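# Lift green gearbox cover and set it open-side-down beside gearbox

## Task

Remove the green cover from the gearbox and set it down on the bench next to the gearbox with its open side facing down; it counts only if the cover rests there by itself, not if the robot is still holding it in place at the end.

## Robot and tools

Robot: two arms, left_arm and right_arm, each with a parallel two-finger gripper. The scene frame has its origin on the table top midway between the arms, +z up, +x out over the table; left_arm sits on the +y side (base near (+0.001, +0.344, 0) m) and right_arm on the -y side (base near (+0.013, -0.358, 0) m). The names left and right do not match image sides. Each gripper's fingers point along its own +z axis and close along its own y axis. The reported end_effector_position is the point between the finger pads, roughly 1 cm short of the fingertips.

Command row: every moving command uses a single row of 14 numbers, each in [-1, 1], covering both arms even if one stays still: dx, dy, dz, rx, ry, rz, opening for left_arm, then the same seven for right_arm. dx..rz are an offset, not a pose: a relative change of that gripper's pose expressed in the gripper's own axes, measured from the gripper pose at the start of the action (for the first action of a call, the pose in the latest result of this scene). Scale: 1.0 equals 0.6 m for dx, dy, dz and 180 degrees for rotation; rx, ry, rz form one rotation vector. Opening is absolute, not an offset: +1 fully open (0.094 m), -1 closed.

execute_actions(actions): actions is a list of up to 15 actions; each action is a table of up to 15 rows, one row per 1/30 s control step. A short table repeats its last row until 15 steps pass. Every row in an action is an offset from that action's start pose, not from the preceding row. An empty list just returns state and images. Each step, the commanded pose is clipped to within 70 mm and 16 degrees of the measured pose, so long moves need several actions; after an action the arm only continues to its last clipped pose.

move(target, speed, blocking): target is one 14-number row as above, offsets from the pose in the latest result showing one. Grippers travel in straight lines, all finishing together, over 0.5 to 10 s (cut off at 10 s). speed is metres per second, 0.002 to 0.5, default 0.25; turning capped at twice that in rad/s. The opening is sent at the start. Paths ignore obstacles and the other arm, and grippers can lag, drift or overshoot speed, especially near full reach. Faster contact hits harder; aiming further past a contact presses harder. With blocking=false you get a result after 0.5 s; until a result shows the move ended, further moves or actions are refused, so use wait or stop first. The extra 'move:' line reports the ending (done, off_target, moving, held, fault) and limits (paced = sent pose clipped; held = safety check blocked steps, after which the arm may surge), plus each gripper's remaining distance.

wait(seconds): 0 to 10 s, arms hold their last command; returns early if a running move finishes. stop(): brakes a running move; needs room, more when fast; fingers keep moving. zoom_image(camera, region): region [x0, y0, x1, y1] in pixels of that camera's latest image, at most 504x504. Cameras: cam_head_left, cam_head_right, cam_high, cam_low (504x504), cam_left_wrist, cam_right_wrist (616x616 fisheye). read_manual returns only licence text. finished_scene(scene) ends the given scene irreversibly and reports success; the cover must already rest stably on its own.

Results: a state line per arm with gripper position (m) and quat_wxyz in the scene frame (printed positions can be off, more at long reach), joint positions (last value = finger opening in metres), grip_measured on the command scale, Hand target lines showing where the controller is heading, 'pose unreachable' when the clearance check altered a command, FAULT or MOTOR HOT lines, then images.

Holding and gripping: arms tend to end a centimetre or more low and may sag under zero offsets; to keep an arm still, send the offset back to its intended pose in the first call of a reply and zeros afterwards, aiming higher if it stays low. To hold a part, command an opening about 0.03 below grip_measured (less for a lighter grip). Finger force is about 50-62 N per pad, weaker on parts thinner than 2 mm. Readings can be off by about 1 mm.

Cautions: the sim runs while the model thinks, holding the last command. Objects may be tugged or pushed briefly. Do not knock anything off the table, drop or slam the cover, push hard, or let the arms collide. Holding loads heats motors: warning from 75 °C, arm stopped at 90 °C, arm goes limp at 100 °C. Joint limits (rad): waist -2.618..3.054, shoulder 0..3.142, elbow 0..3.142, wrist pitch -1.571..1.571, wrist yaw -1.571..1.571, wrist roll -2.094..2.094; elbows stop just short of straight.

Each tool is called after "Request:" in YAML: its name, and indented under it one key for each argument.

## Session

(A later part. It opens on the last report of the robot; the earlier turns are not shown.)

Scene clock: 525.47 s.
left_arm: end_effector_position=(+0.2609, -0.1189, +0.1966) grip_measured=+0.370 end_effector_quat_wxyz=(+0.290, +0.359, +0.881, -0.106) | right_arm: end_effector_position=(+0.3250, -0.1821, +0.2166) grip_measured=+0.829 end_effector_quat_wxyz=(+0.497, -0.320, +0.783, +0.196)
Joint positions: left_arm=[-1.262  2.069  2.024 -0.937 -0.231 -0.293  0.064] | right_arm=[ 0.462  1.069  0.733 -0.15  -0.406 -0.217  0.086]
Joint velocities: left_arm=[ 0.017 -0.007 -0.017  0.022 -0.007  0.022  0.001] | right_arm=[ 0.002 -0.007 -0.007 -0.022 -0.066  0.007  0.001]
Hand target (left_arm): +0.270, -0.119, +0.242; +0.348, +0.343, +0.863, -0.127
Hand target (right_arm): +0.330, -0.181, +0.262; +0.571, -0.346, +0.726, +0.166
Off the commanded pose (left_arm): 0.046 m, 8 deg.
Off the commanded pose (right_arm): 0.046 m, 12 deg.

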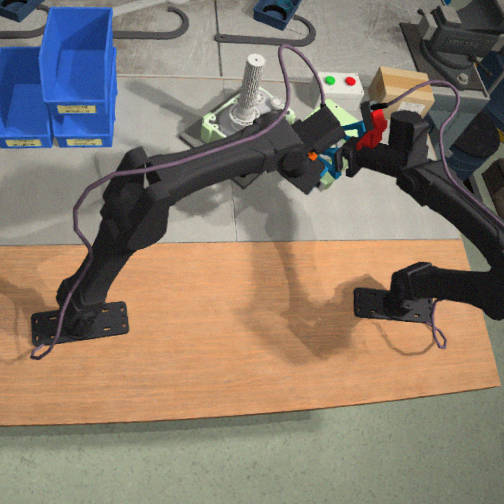

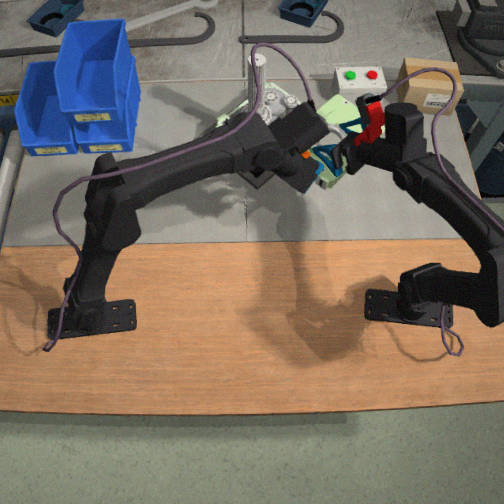

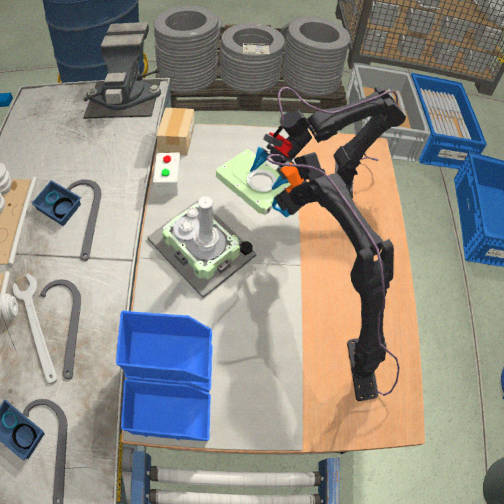

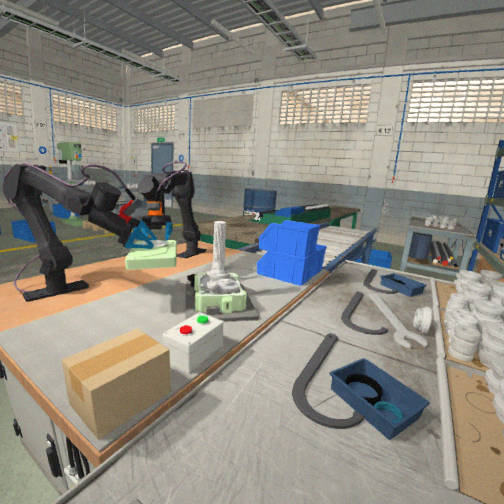

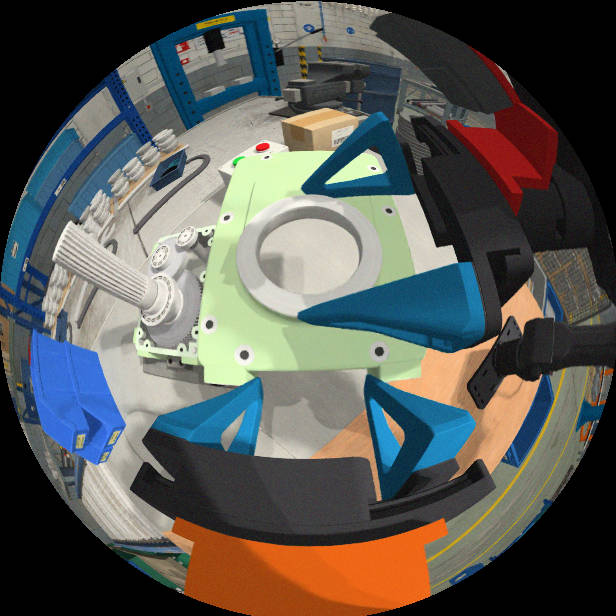

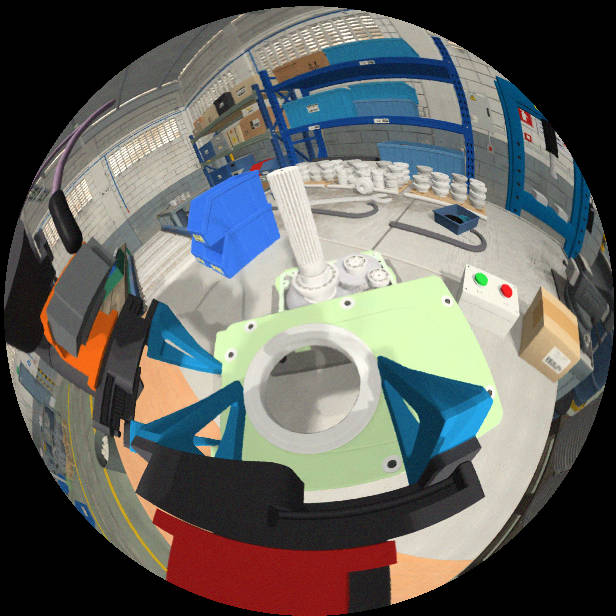

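Request:
execute_actions:
  actions:
    - [[-0.0412,0.0142,-0.0334,0.001,-0.045,-0.001,0.44,-0.0525,-0.004,-0.0062,0.018,-0.047,-0.042,0.77]]
    - [[-0.0412,0.0142,-0.0334,0.001,-0.045,-0.001,0.44,-0.0525,-0.004,-0.0062,0.018,-0.047,-0.042,0.77]]
    - [[-0.0412,0.0142,-0.0334,0.001,-0.045,-0.001,0.44,-0.0525,-0.004,-0.0062,0.018,-0.047,-0.042,0.77]]
    - [[-0.0412,0.0142,-0.0334,0.001,-0.045,-0.001,0.44,-0.0525,-0.004,-0.0062,0.018,-0.047,-0.042,0.77]]

Scene clock: 528.57 s.
left_arm: end_effector_position=(+0.2512, -0.1094, +0.1495) grip_measured=+0.370 end_effector_quat_wxyz=(+0.308, +0.374, +0.864, -0.135) | right_arm: end_effector_position=(+0.3128, -0.1730, +0.1702) grip_measured=+0.829 end_effector_quat_wxyz=(+0.501, -0.300, +0.790, +0.186)
Joint positions: left_arm=[-1.26   1.937  1.608 -0.58  -0.197 -0.251  0.064] | right_arm=[ 0.56   1.057  0.535  0.06  -0.277 -0.143  0.086]
Joint velocities: left_arm=[ 0.002  0.007 -0.017  0.007 -0.037  0.037 -0.001] | right_arm=[-0.012  0.002 -0.017  0.066  0.007  0.051 -0.   ]
Hand target (left_arm): +0.264, -0.110, +0.191; +0.360, +0.360, +0.847, -0.152
Hand target (right_arm): +0.322, -0.172, +0.210; +0.571, -0.323, +0.739, +0.154
Off the commanded pose (left_arm): 0.043 m, 7 deg.
Off the commanded pose (right_arm): 0.041 m, 12 deg.

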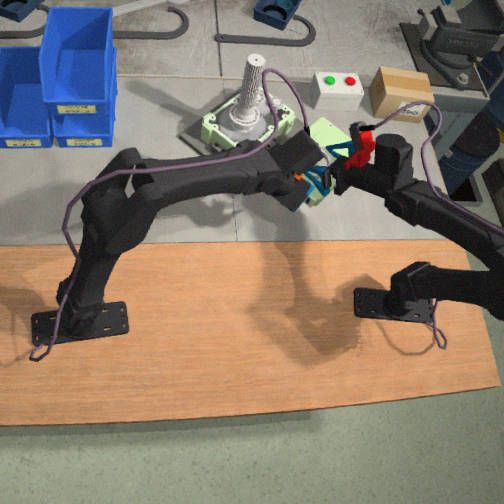

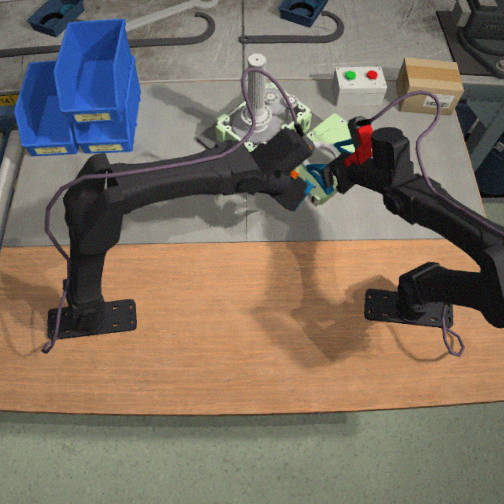

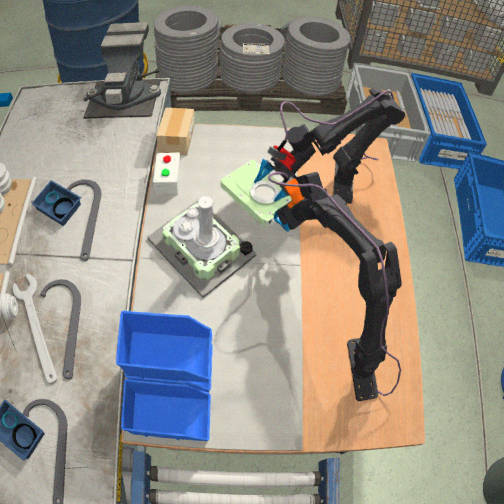

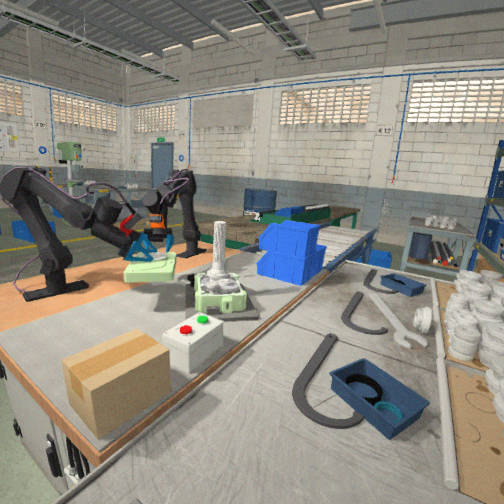

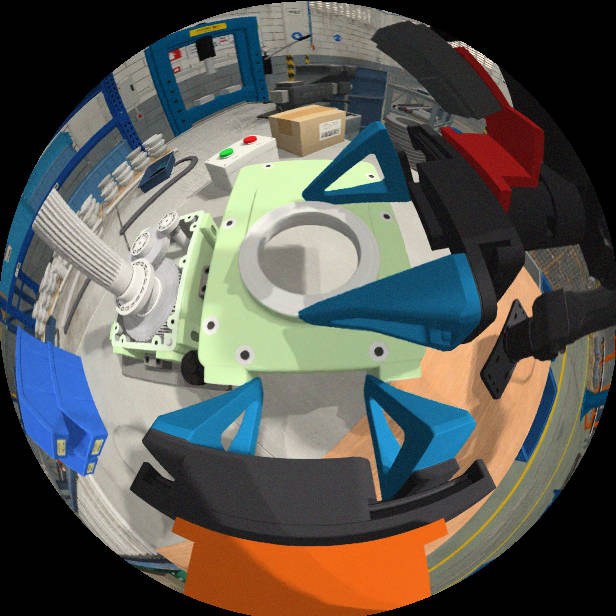

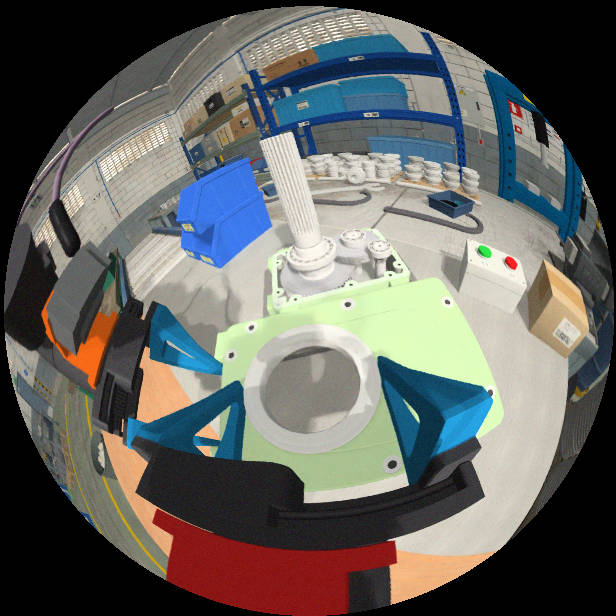

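Request:
execute_actions:
  actions:
    - [[-0.0451,0.0185,-0.0213,0.0,-0.039,0.0,0.44,-0.0488,-0.011,0.002,0.018,-0.047,-0.042,0.77]]
    - [[-0.0451,0.0185,-0.0213,0.0,-0.039,0.0,0.44,-0.0488,-0.011,0.002,0.018,-0.047,-0.042,0.77]]
    - [[-0.0451,0.0185,-0.0213,0.0,-0.039,0.0,0.44,-0.0488,-0.011,0.002,0.018,-0.047,-0.042,0.77]]
    - [[-0.0451,0.0185,-0.0213,0.0,-0.039,0.0,0.44,-0.0488,-0.011,0.002,0.018,-0.047,-0.042,0.77]]

Scene clock: 531.23 s.
left_arm: end_effector_position=(+0.2549, -0.1120, +0.1208) grip_measured=+0.370 end_effector_quat_wxyz=(+0.335, +0.387, +0.842, -0.172) | right_arm: end_effector_position=(+0.3109, -0.1765, +0.1480) grip_measured=+0.829 end_effector_quat_wxyz=(+0.546, -0.289, +0.771, +0.154)
Joint positions: left_arm=[-1.238  1.91   1.397 -0.296 -0.144 -0.194  0.064] | right_arm=[ 0.611  1.067  0.362  0.336 -0.162 -0.145  0.086]
Joint velocities: left_arm=[-0.017  0.007 -0.007 -0.022  0.037  0.037 -0.001] | right_arm=[ 0.012  0.007 -0.027  0.007 -0.037  0.051 -0.001]
Hand target (left_arm): +0.270, -0.112, +0.155; +0.377, +0.374, +0.827, -0.186
Hand target (right_arm): +0.321, -0.174, +0.180; +0.604, -0.310, +0.724, +0.124
Off the commanded pose (left_arm): 0.037 m, 6 deg.
Off the commanded pose (right_arm): 0.035 m, 10 deg.

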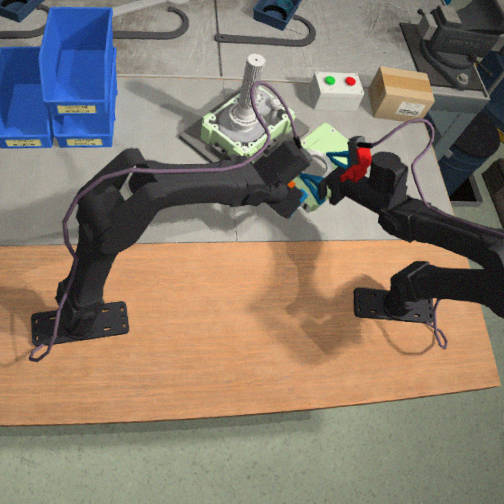

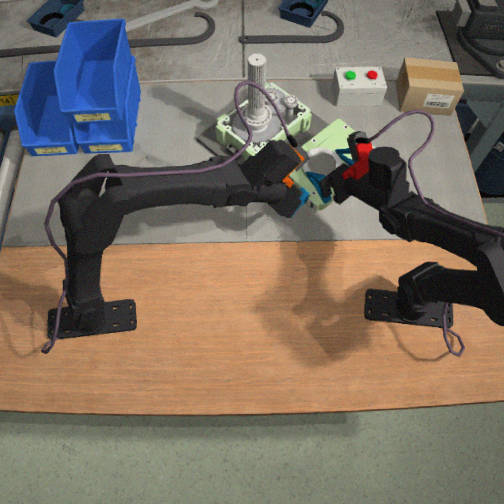

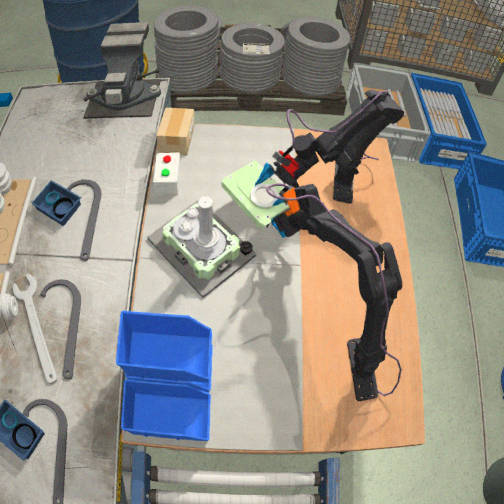

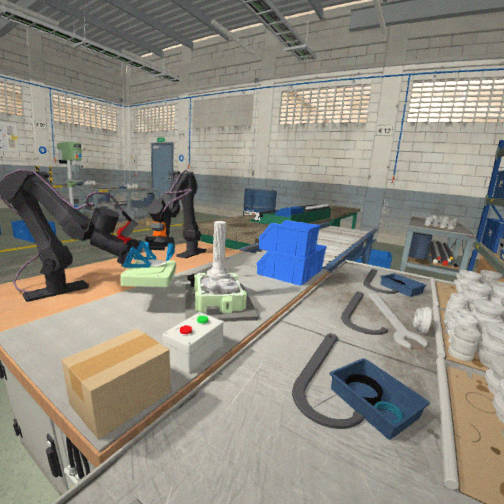

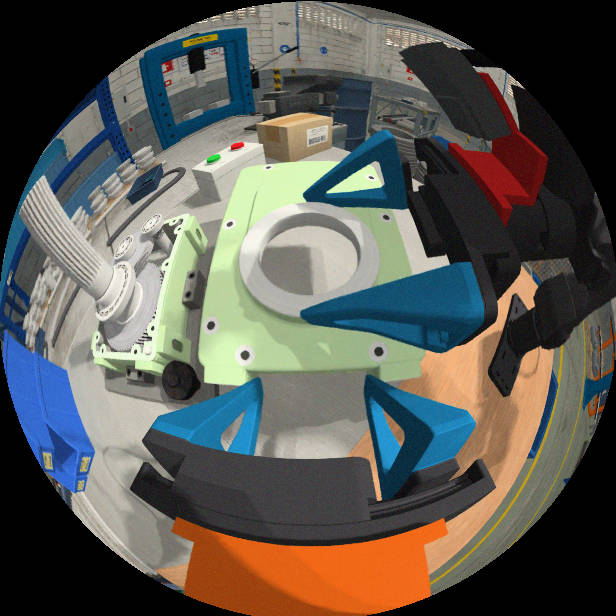

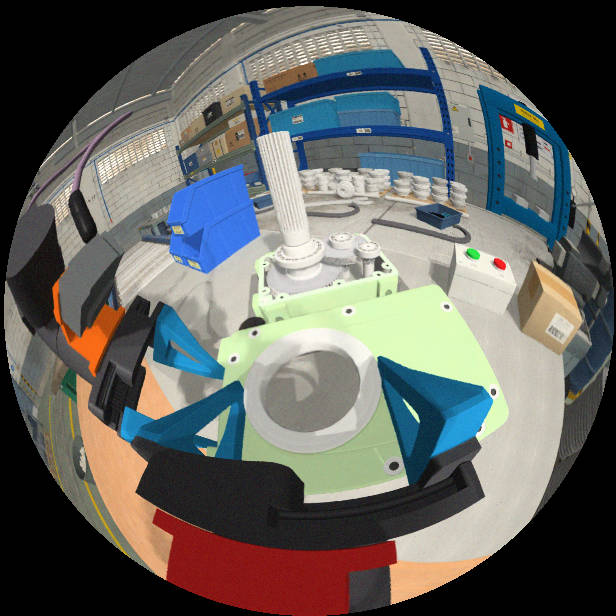

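Request:
execute_actions:
  actions:
    - [[-0.0368,0.0273,-0.0095,-0.001,-0.031,0.001,0.44,-0.0355,-0.0105,0.020,0.013,-0.038,-0.036,0.77]]
    - [[-0.0368,0.0273,-0.0095,-0.001,-0.031,0.001,0.44,-0.0355,-0.0105,0.020,0.013,-0.038,-0.036,0.77]]
    - [[-0.0368,0.0273,-0.0095,-0.001,-0.031,0.001,0.44,-0.0355,-0.0105,0.020,0.013,-0.038,-0.036,0.77]]

Scene clock: 533.53 s.
left_arm: end_effector_position=(+0.2732, -0.0925, +0.0919) grip_measured=+0.370 end_effector_quat_wxyz=(+0.338, +0.386, +0.840, -0.177) | right_arm: end_effector_position=(+0.3294, -0.1566, +0.1179) grip_measured=+0.829 end_effector_quat_wxyz=(+0.553, -0.282, +0.767, +0.165)
Joint positions: left_arm=[-1.172  1.91   1.266 -0.148 -0.095 -0.147  0.064] | right_arm=[ 0.649  1.34   0.336  0.66  -0.137 -0.11   0.086]
Joint velocities: left_arm=[-0.007 -0.002 -0.007  0.022 -0.051 -0.051  0.   ] | right_arm=[ 0.002  0.017 -0.012  0.022  0.051 -0.007  0.001]
Hand target (left_arm): +0.287, -0.097, +0.120; +0.378, +0.379, +0.823, -0.191
Hand target (right_arm): +0.340, -0.157, +0.143; +0.604, -0.303, +0.726, +0.129
Off the commanded pose (left_arm): 0.032 m, 5 deg.
Off the commanded pose (right_arm): 0.028 m, 10 deg.

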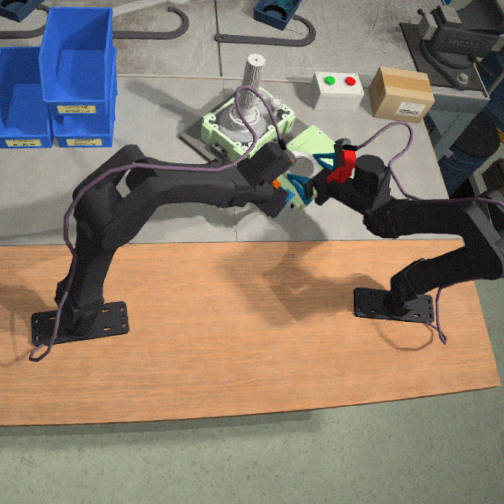

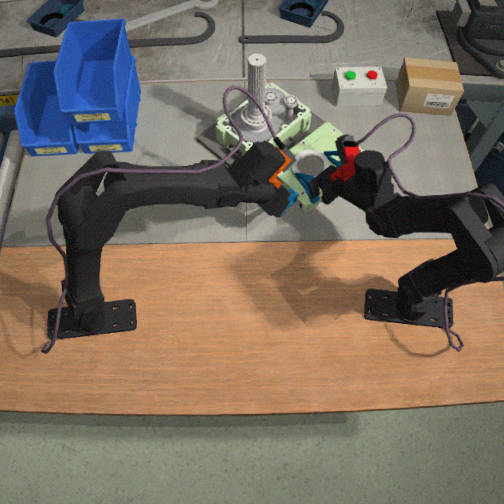

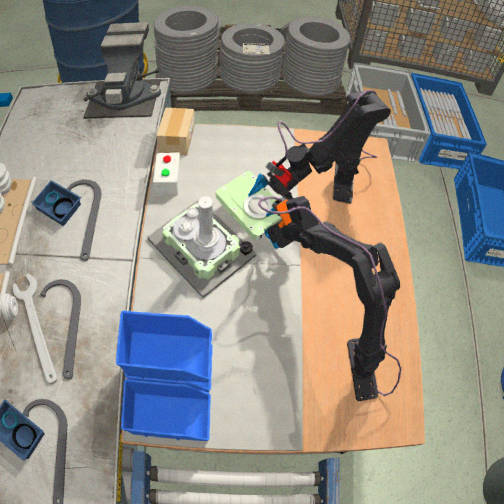

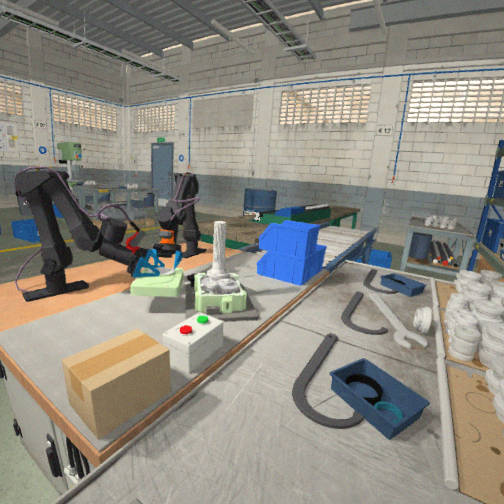

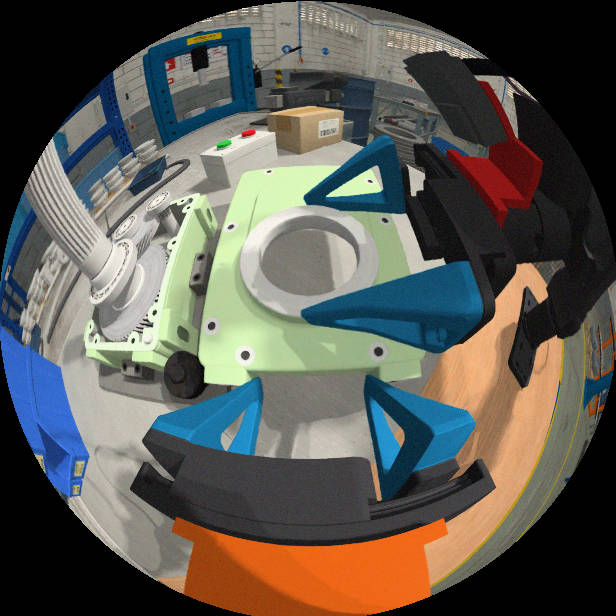

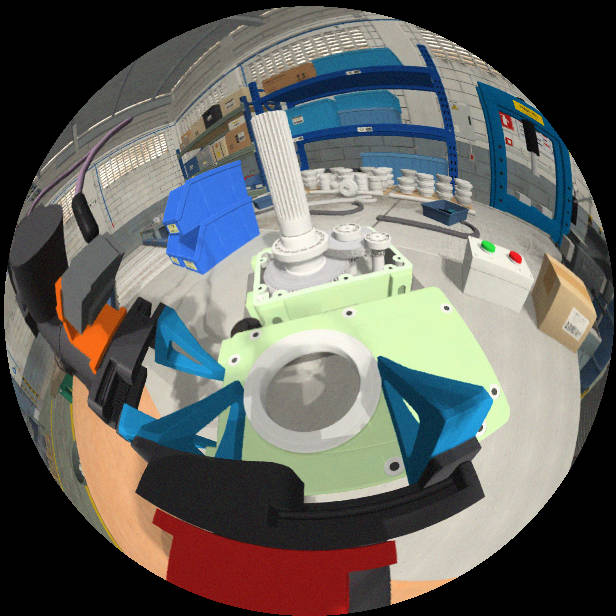

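Request:
execute_actions:
  actions:
    - [[-0.0378,0.0125,-0.008,-0.001,-0.031,0.001,0.44,-0.0305,-0.012,0.0075,0.013,-0.036,-0.035,0.77]]
    - [[-0.0378,0.0125,-0.008,-0.001,-0.031,0.001,0.44,-0.0305,-0.012,0.0075,0.013,-0.036,-0.035,0.77]]
    - [[-0.0378,0.0125,-0.008,-0.001,-0.031,0.001,0.44,-0.0305,-0.012,0.0075,0.013,-0.036,-0.035,0.77]]
    - [[-0.0378,0.0125,-0.008,-0.001,-0.031,0.001,0.44,-0.0305,-0.012,0.0075,0.013,-0.036,-0.035,0.77]]

Scene clock: 536.57 s.
left_arm: end_effector_position=(+0.2778, -0.0784, +0.0690) grip_measured=+0.370 end_effector_quat_wxyz=(+0.352, +0.383, +0.838, -0.168) | right_arm: end_effector_position=(+0.3347, -0.1425, +0.0915) grip_measured=+0.829 end_effector_quat_wxyz=(+0.559, -0.273, +0.759, +0.192)
Joint positions: left_arm=[-1.157  1.913  1.154 -0.017 -0.113 -0.128  0.064] | right_arm=[ 0.668  1.576  0.307  0.959 -0.151 -0.064  0.086]
Joint velocities: left_arm=[-0.012  0.007 -0.017 -0.022  0.007 -0.037 -0.   ] | right_arm=[ 0.007  0.007 -0.002  0.022 -0.037 -0.037  0.   ]
Hand target (left_arm): +0.290, -0.086, +0.095; +0.390, +0.375, +0.820, -0.186
Hand target (right_arm): +0.345, -0.146, +0.114; +0.610, -0.293, +0.721, +0.152
Off the commanded pose (left_arm): 0.029 m, 5 deg.
Off the commanded pose (right_arm): 0.026 m, 10 deg.

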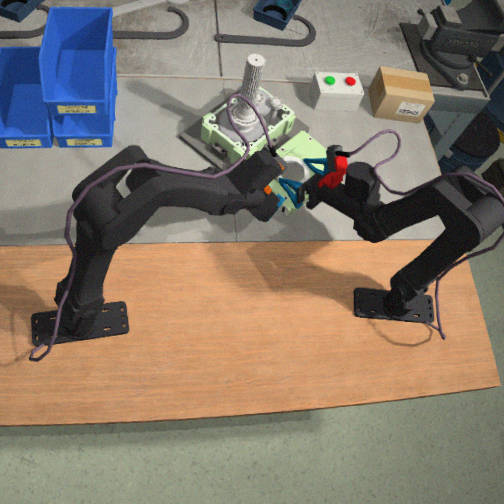

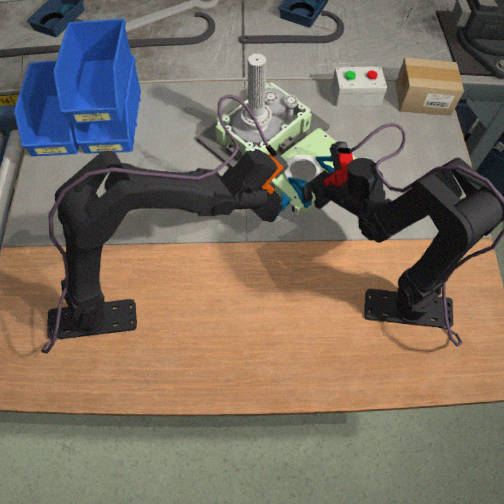

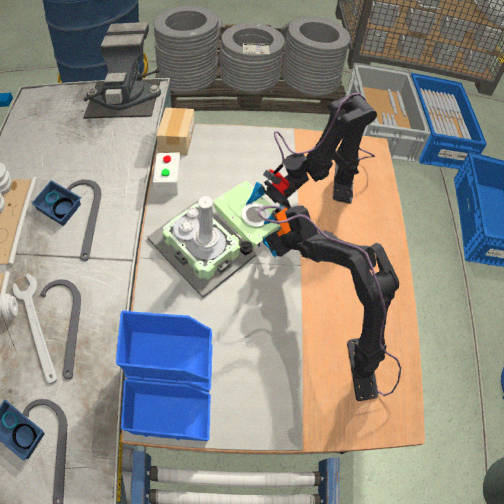

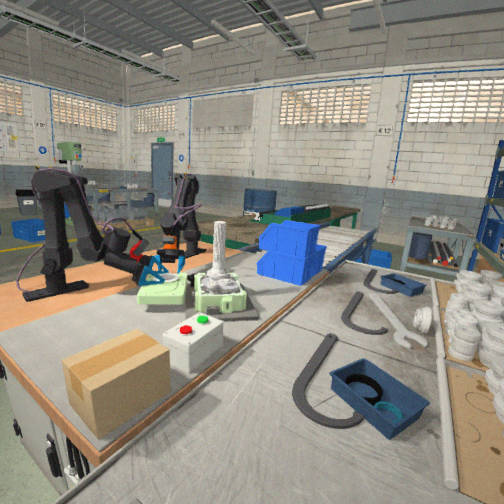

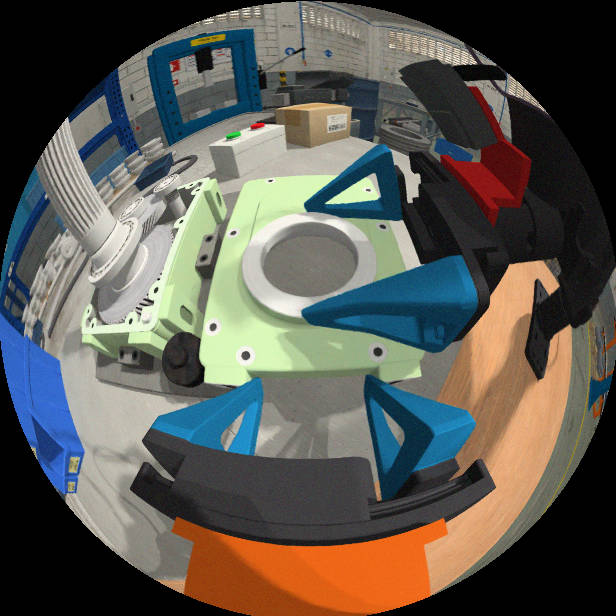

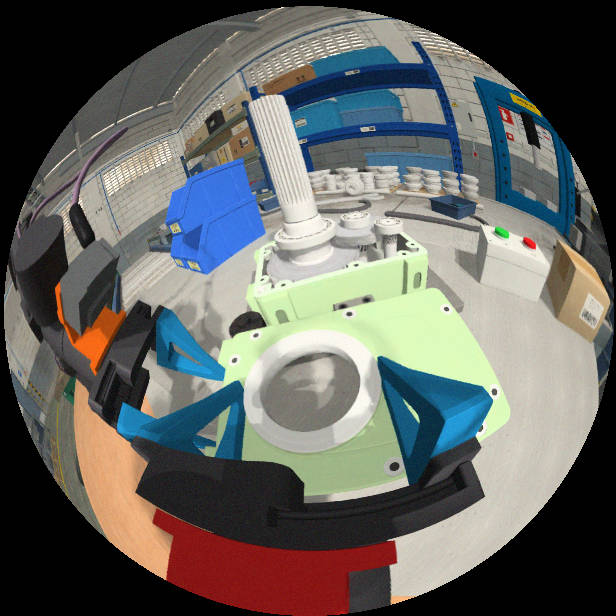

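Request:
execute_actions:
  actions:
    - [[-0.049,-0.011,-0.014,-0.001,-0.029,0.001,0.44,-0.0355,-0.0173,-0.020,0.012,-0.032,-0.035,0.77]]
    - [[-0.049,-0.011,-0.014,-0.001,-0.029,0.001,0.44,-0.0355,-0.0173,-0.020,0.012,-0.032,-0.035,0.77]]
    - [[-0.049,-0.011,-0.014,-0.001,-0.029,0.001,0.44,-0.0355,-0.0173,-0.020,0.012,-0.032,-0.035,0.77]]

Scene clock: 538.77 s.
left_arm: end_effector_position=(+0.2608, -0.0878, +0.0687) grip_measured=+0.370 end_effector_quat_wxyz=(+0.352, +0.389, +0.835, -0.167) | right_arm: end_effector_position=(+0.3168, -0.1528, +0.0877) grip_measured=+0.829 end_effector_quat_wxyz=(+0.558, -0.260, +0.762, +0.202)
Joint positions: left_arm=[-1.206  1.913  1.154 -0.022 -0.145 -0.15   0.064] | right_arm=[ 0.667  1.528  0.22   1.004 -0.153 -0.029  0.086]
Joint velocities: left_arm=[ 0.007 -0.002 -0.002 -0.037  0.007 -0.037 -0.   ] | right_arm=[0.002 0.002 0.007 0.007 0.022 0.007 0.   ]
Hand target (left_arm): +0.270, -0.099, +0.096; +0.389, +0.379, +0.819, -0.183
Hand target (right_arm): +0.325, -0.161, +0.112; +0.607, -0.283, +0.724, +0.163
Off the commanded pose (left_arm): 0.031 m, 5 deg.
Off the commanded pose (right_arm): 0.027 m, 9 deg.

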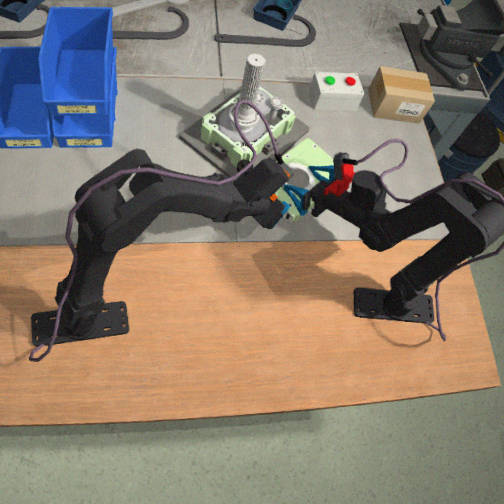

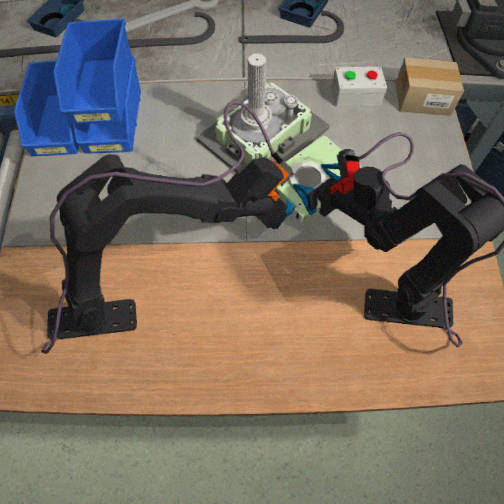

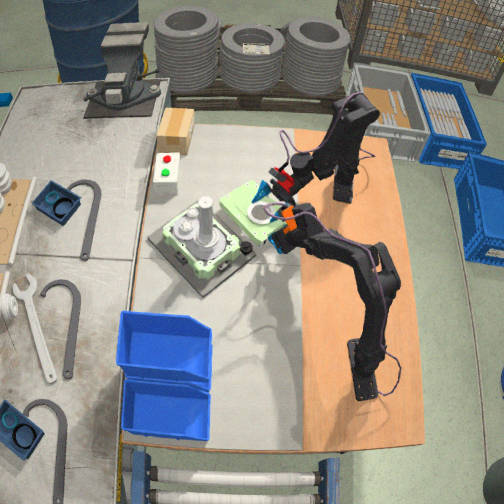

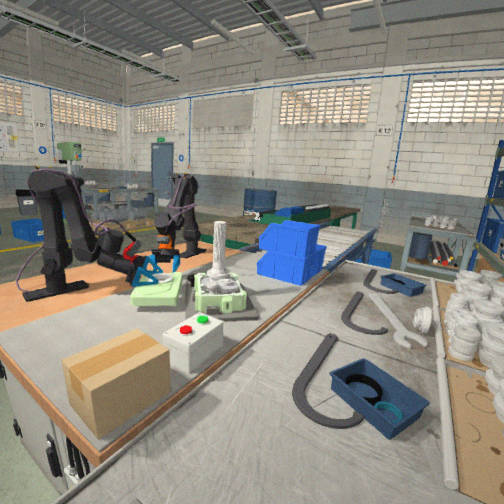

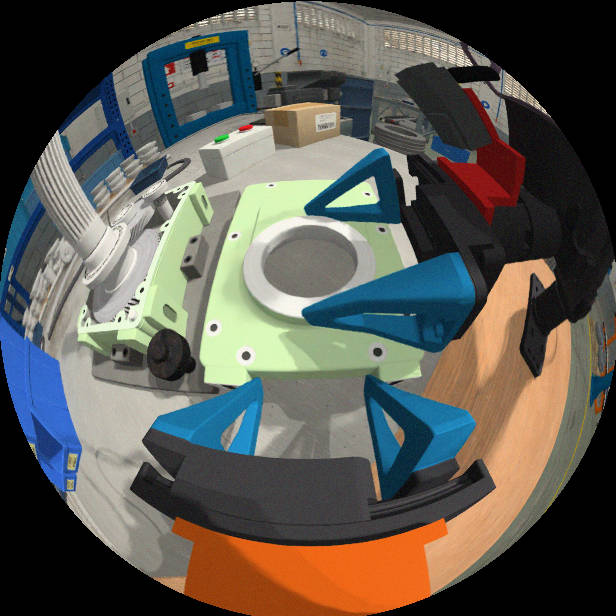

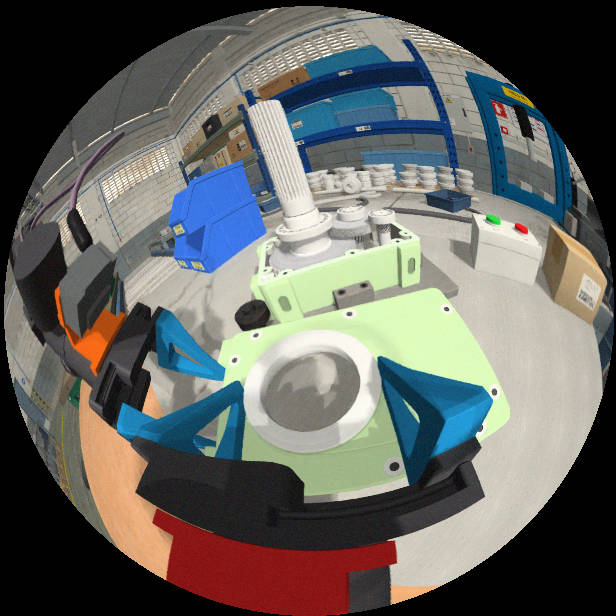

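Request:
zoom_image:
  camera: "cam_high"
  region: [170,160,320,290]

Region (170, 160, 320, 290) of cam_high's 504x504 image, scaled by 3.360, with more detail than that image has; it fills the top 437 rows of this view, and the rest is white.

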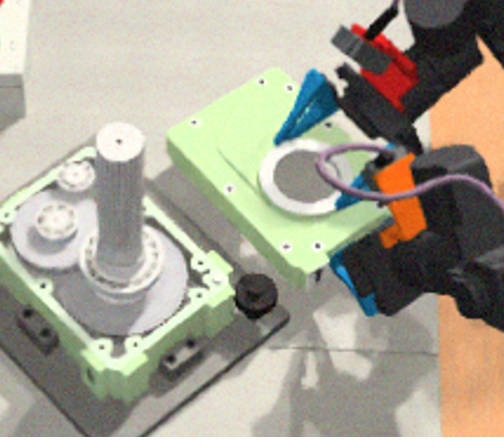

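Request:
execute_actions:
  actions:
    - [[-0.037,-0.003,-0.0025,-0.001,-0.028,0.001,0.44,-0.0225,-0.016,-0.0075,0.012,-0.030,-0.036,0.77]]
    - [[-0.037,-0.003,-0.0025,-0.001,-0.028,0.001,0.44,-0.0225,-0.016,-0.0075,0.012,-0.030,-0.036,0.77]]
    - [[-0.037,-0.003,-0.0025,-0.001,-0.028,0.001,0.44,-0.0225,-0.016,-0.0075,0.012,-0.030,-0.036,0.77]]

Scene clock: 541.23 s.
left_arm: end_effector_position=(+0.2539, -0.0970, +0.0520) grip_measured=+0.370 end_effector_quat_wxyz=(+0.346, +0.397, +0.833, -0.171) | right_arm: end_effector_position=(+0.3084, -0.1624, +0.0717) grip_measured=+0.829 end_effector_quat_wxyz=(+0.559, -0.255, +0.766, +0.192)
Joint positions: left_arm=[-1.225  1.962  1.154  0.02  -0.139 -0.153  0.064] | right_arm=[ 0.667  1.6    0.156  1.134 -0.129 -0.032  0.086]
Joint velocities: left_arm=[-0.002 -0.002  0.012  0.007  0.022  0.037  0.   ] | right_arm=[ 0.002  0.012 -0.022  0.007  0.081 -0.051 -0.   ]
Hand target (left_arm): +0.263, -0.106, +0.075; +0.384, +0.387, +0.818, -0.185
Hand target (right_arm): +0.316, -0.167, +0.091; +0.603, -0.277, +0.732, +0.157
Off the commanded pose (left_arm): 0.026 m, 5 deg.
Off the commanded pose (right_arm): 0.022 m, 9 deg.

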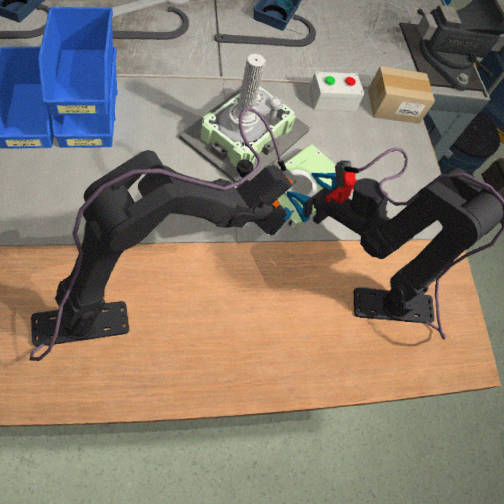

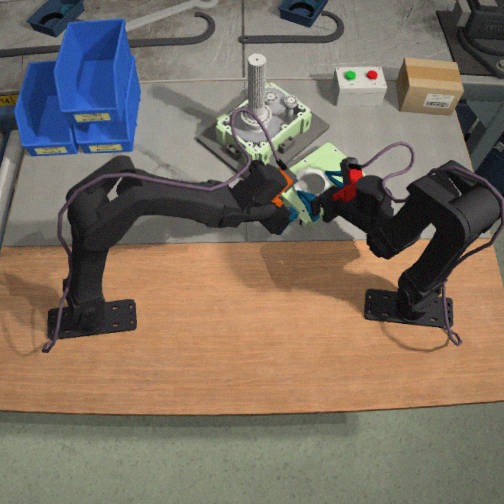

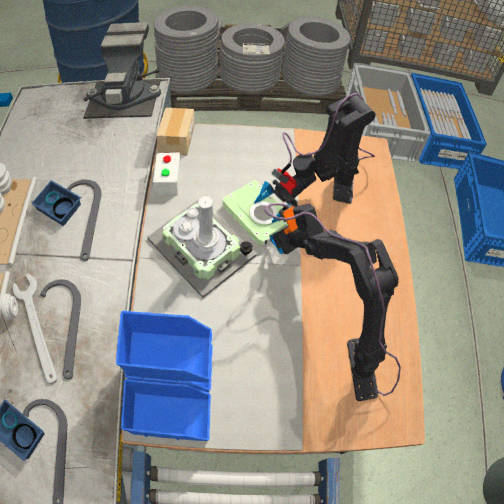

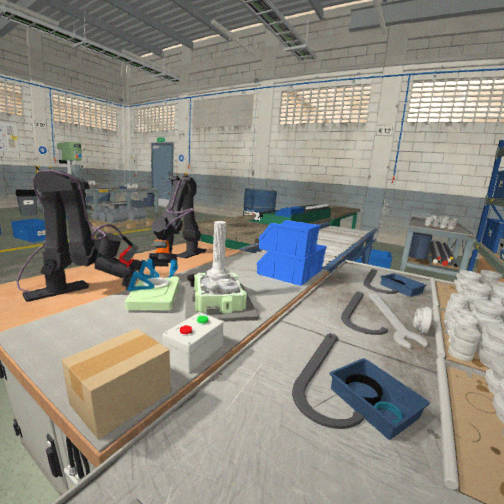

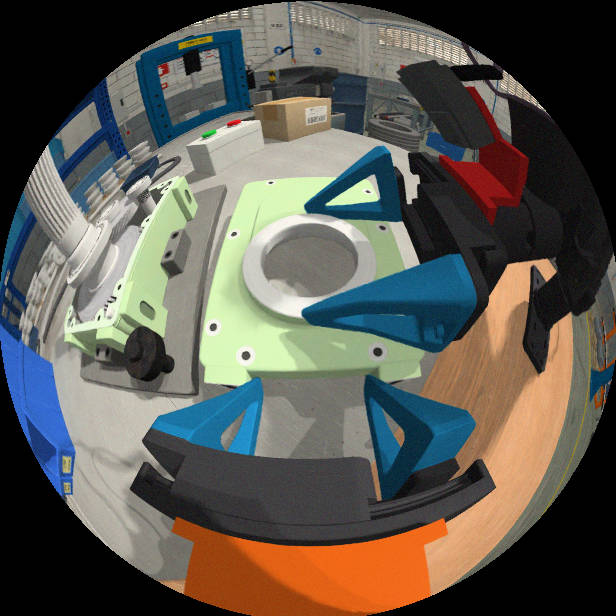

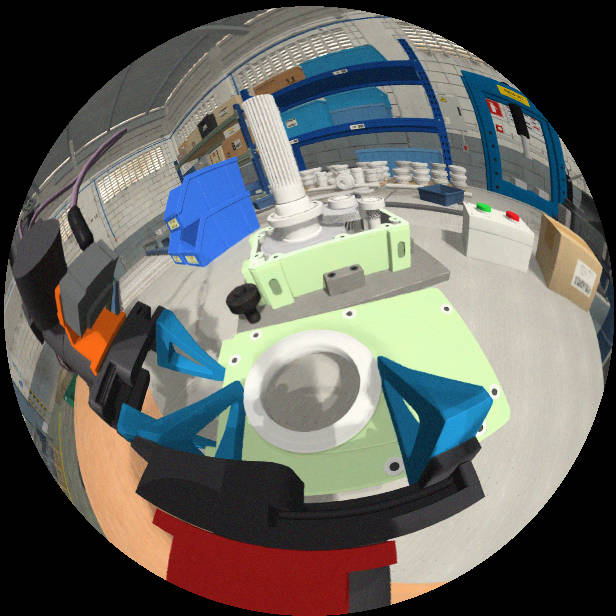

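Request:
execute_actions:
  actions:
    - [[-0.033,0.006,-0.002,-0.001,-0.027,0.001,0.44,-0.0205,-0.015,0.003,0.012,-0.029,-0.035,0.77]]
    - [[-0.033,0.006,-0.002,-0.001,-0.027,0.001,0.44,-0.0205,-0.015,0.003,0.012,-0.029,-0.035,0.77]]
    - [[-0.033,0.006,-0.002,-0.001,-0.027,0.001,0.44,-0.0205,-0.015,0.003,0.012,-0.029,-0.035,0.77]]

Scene clock: 543.27 s.
left_arm: end_effector_position=(+0.2589, -0.0941, +0.0399) grip_measured=+0.370 end_effector_quat_wxyz=(+0.358, +0.391, +0.831, -0.167) | right_arm: end_effector_position=(+0.3141, -0.1583, +0.0620) grip_measured=+0.827 end_effector_quat_wxyz=(+0.580, -0.264, +0.748, +0.188)
Joint positions: left_arm=[-1.22   1.987  1.118  0.098 -0.16  -0.149  0.064] | right_arm=[ 0.667  1.809  0.156  1.39  -0.133 -0.061  0.086]
Joint velocities: left_arm=[ 0.012  0.002 -0.002 -0.051  0.037 -0.066 -0.   ] | right_arm=[-0.007  0.037  0.002  0.051 -0.037  0.007 -0.001]
Hand target (left_arm): +0.267, -0.102, +0.056; +0.388, +0.388, +0.817, -0.180
Hand target (right_arm): +0.321, -0.164, +0.073; +0.610, -0.282, +0.724, +0.153
Off the commanded pose (left_arm): 0.020 m, 4 deg.
Off the commanded pose (right_arm): 0.014 m, 7 deg.

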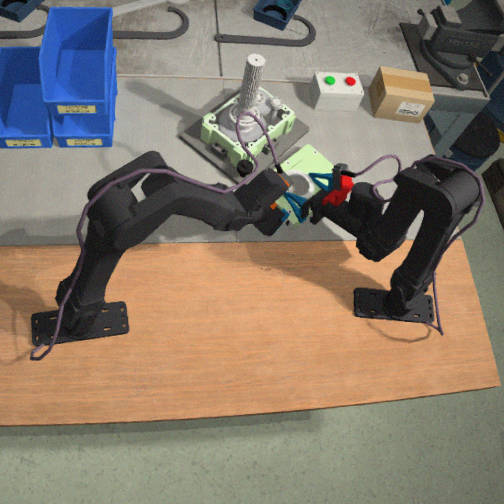

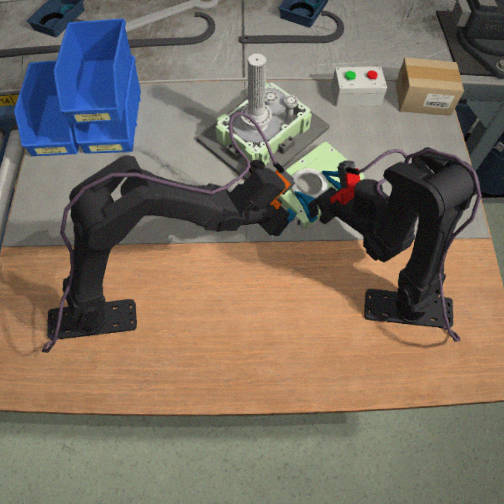

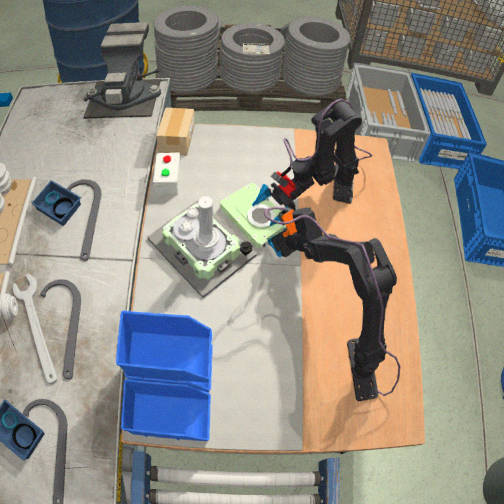

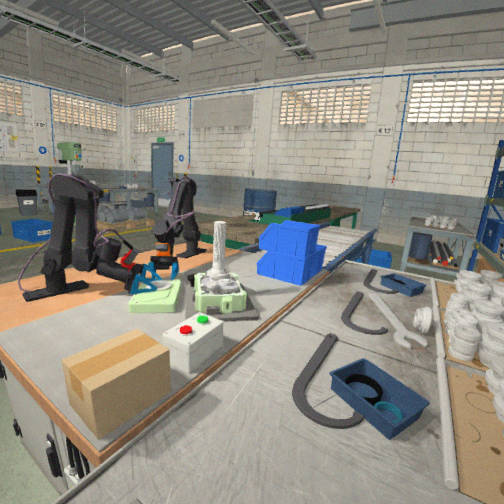

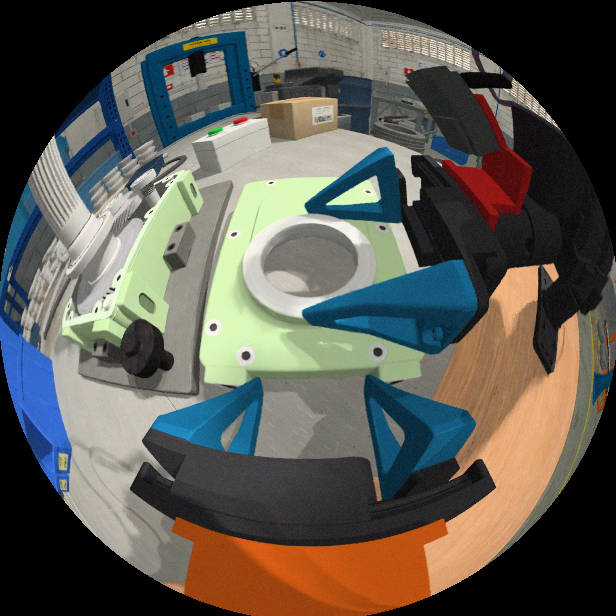

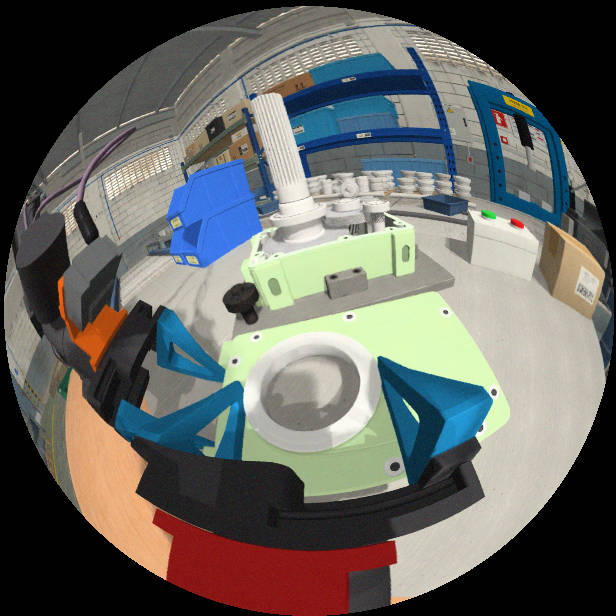

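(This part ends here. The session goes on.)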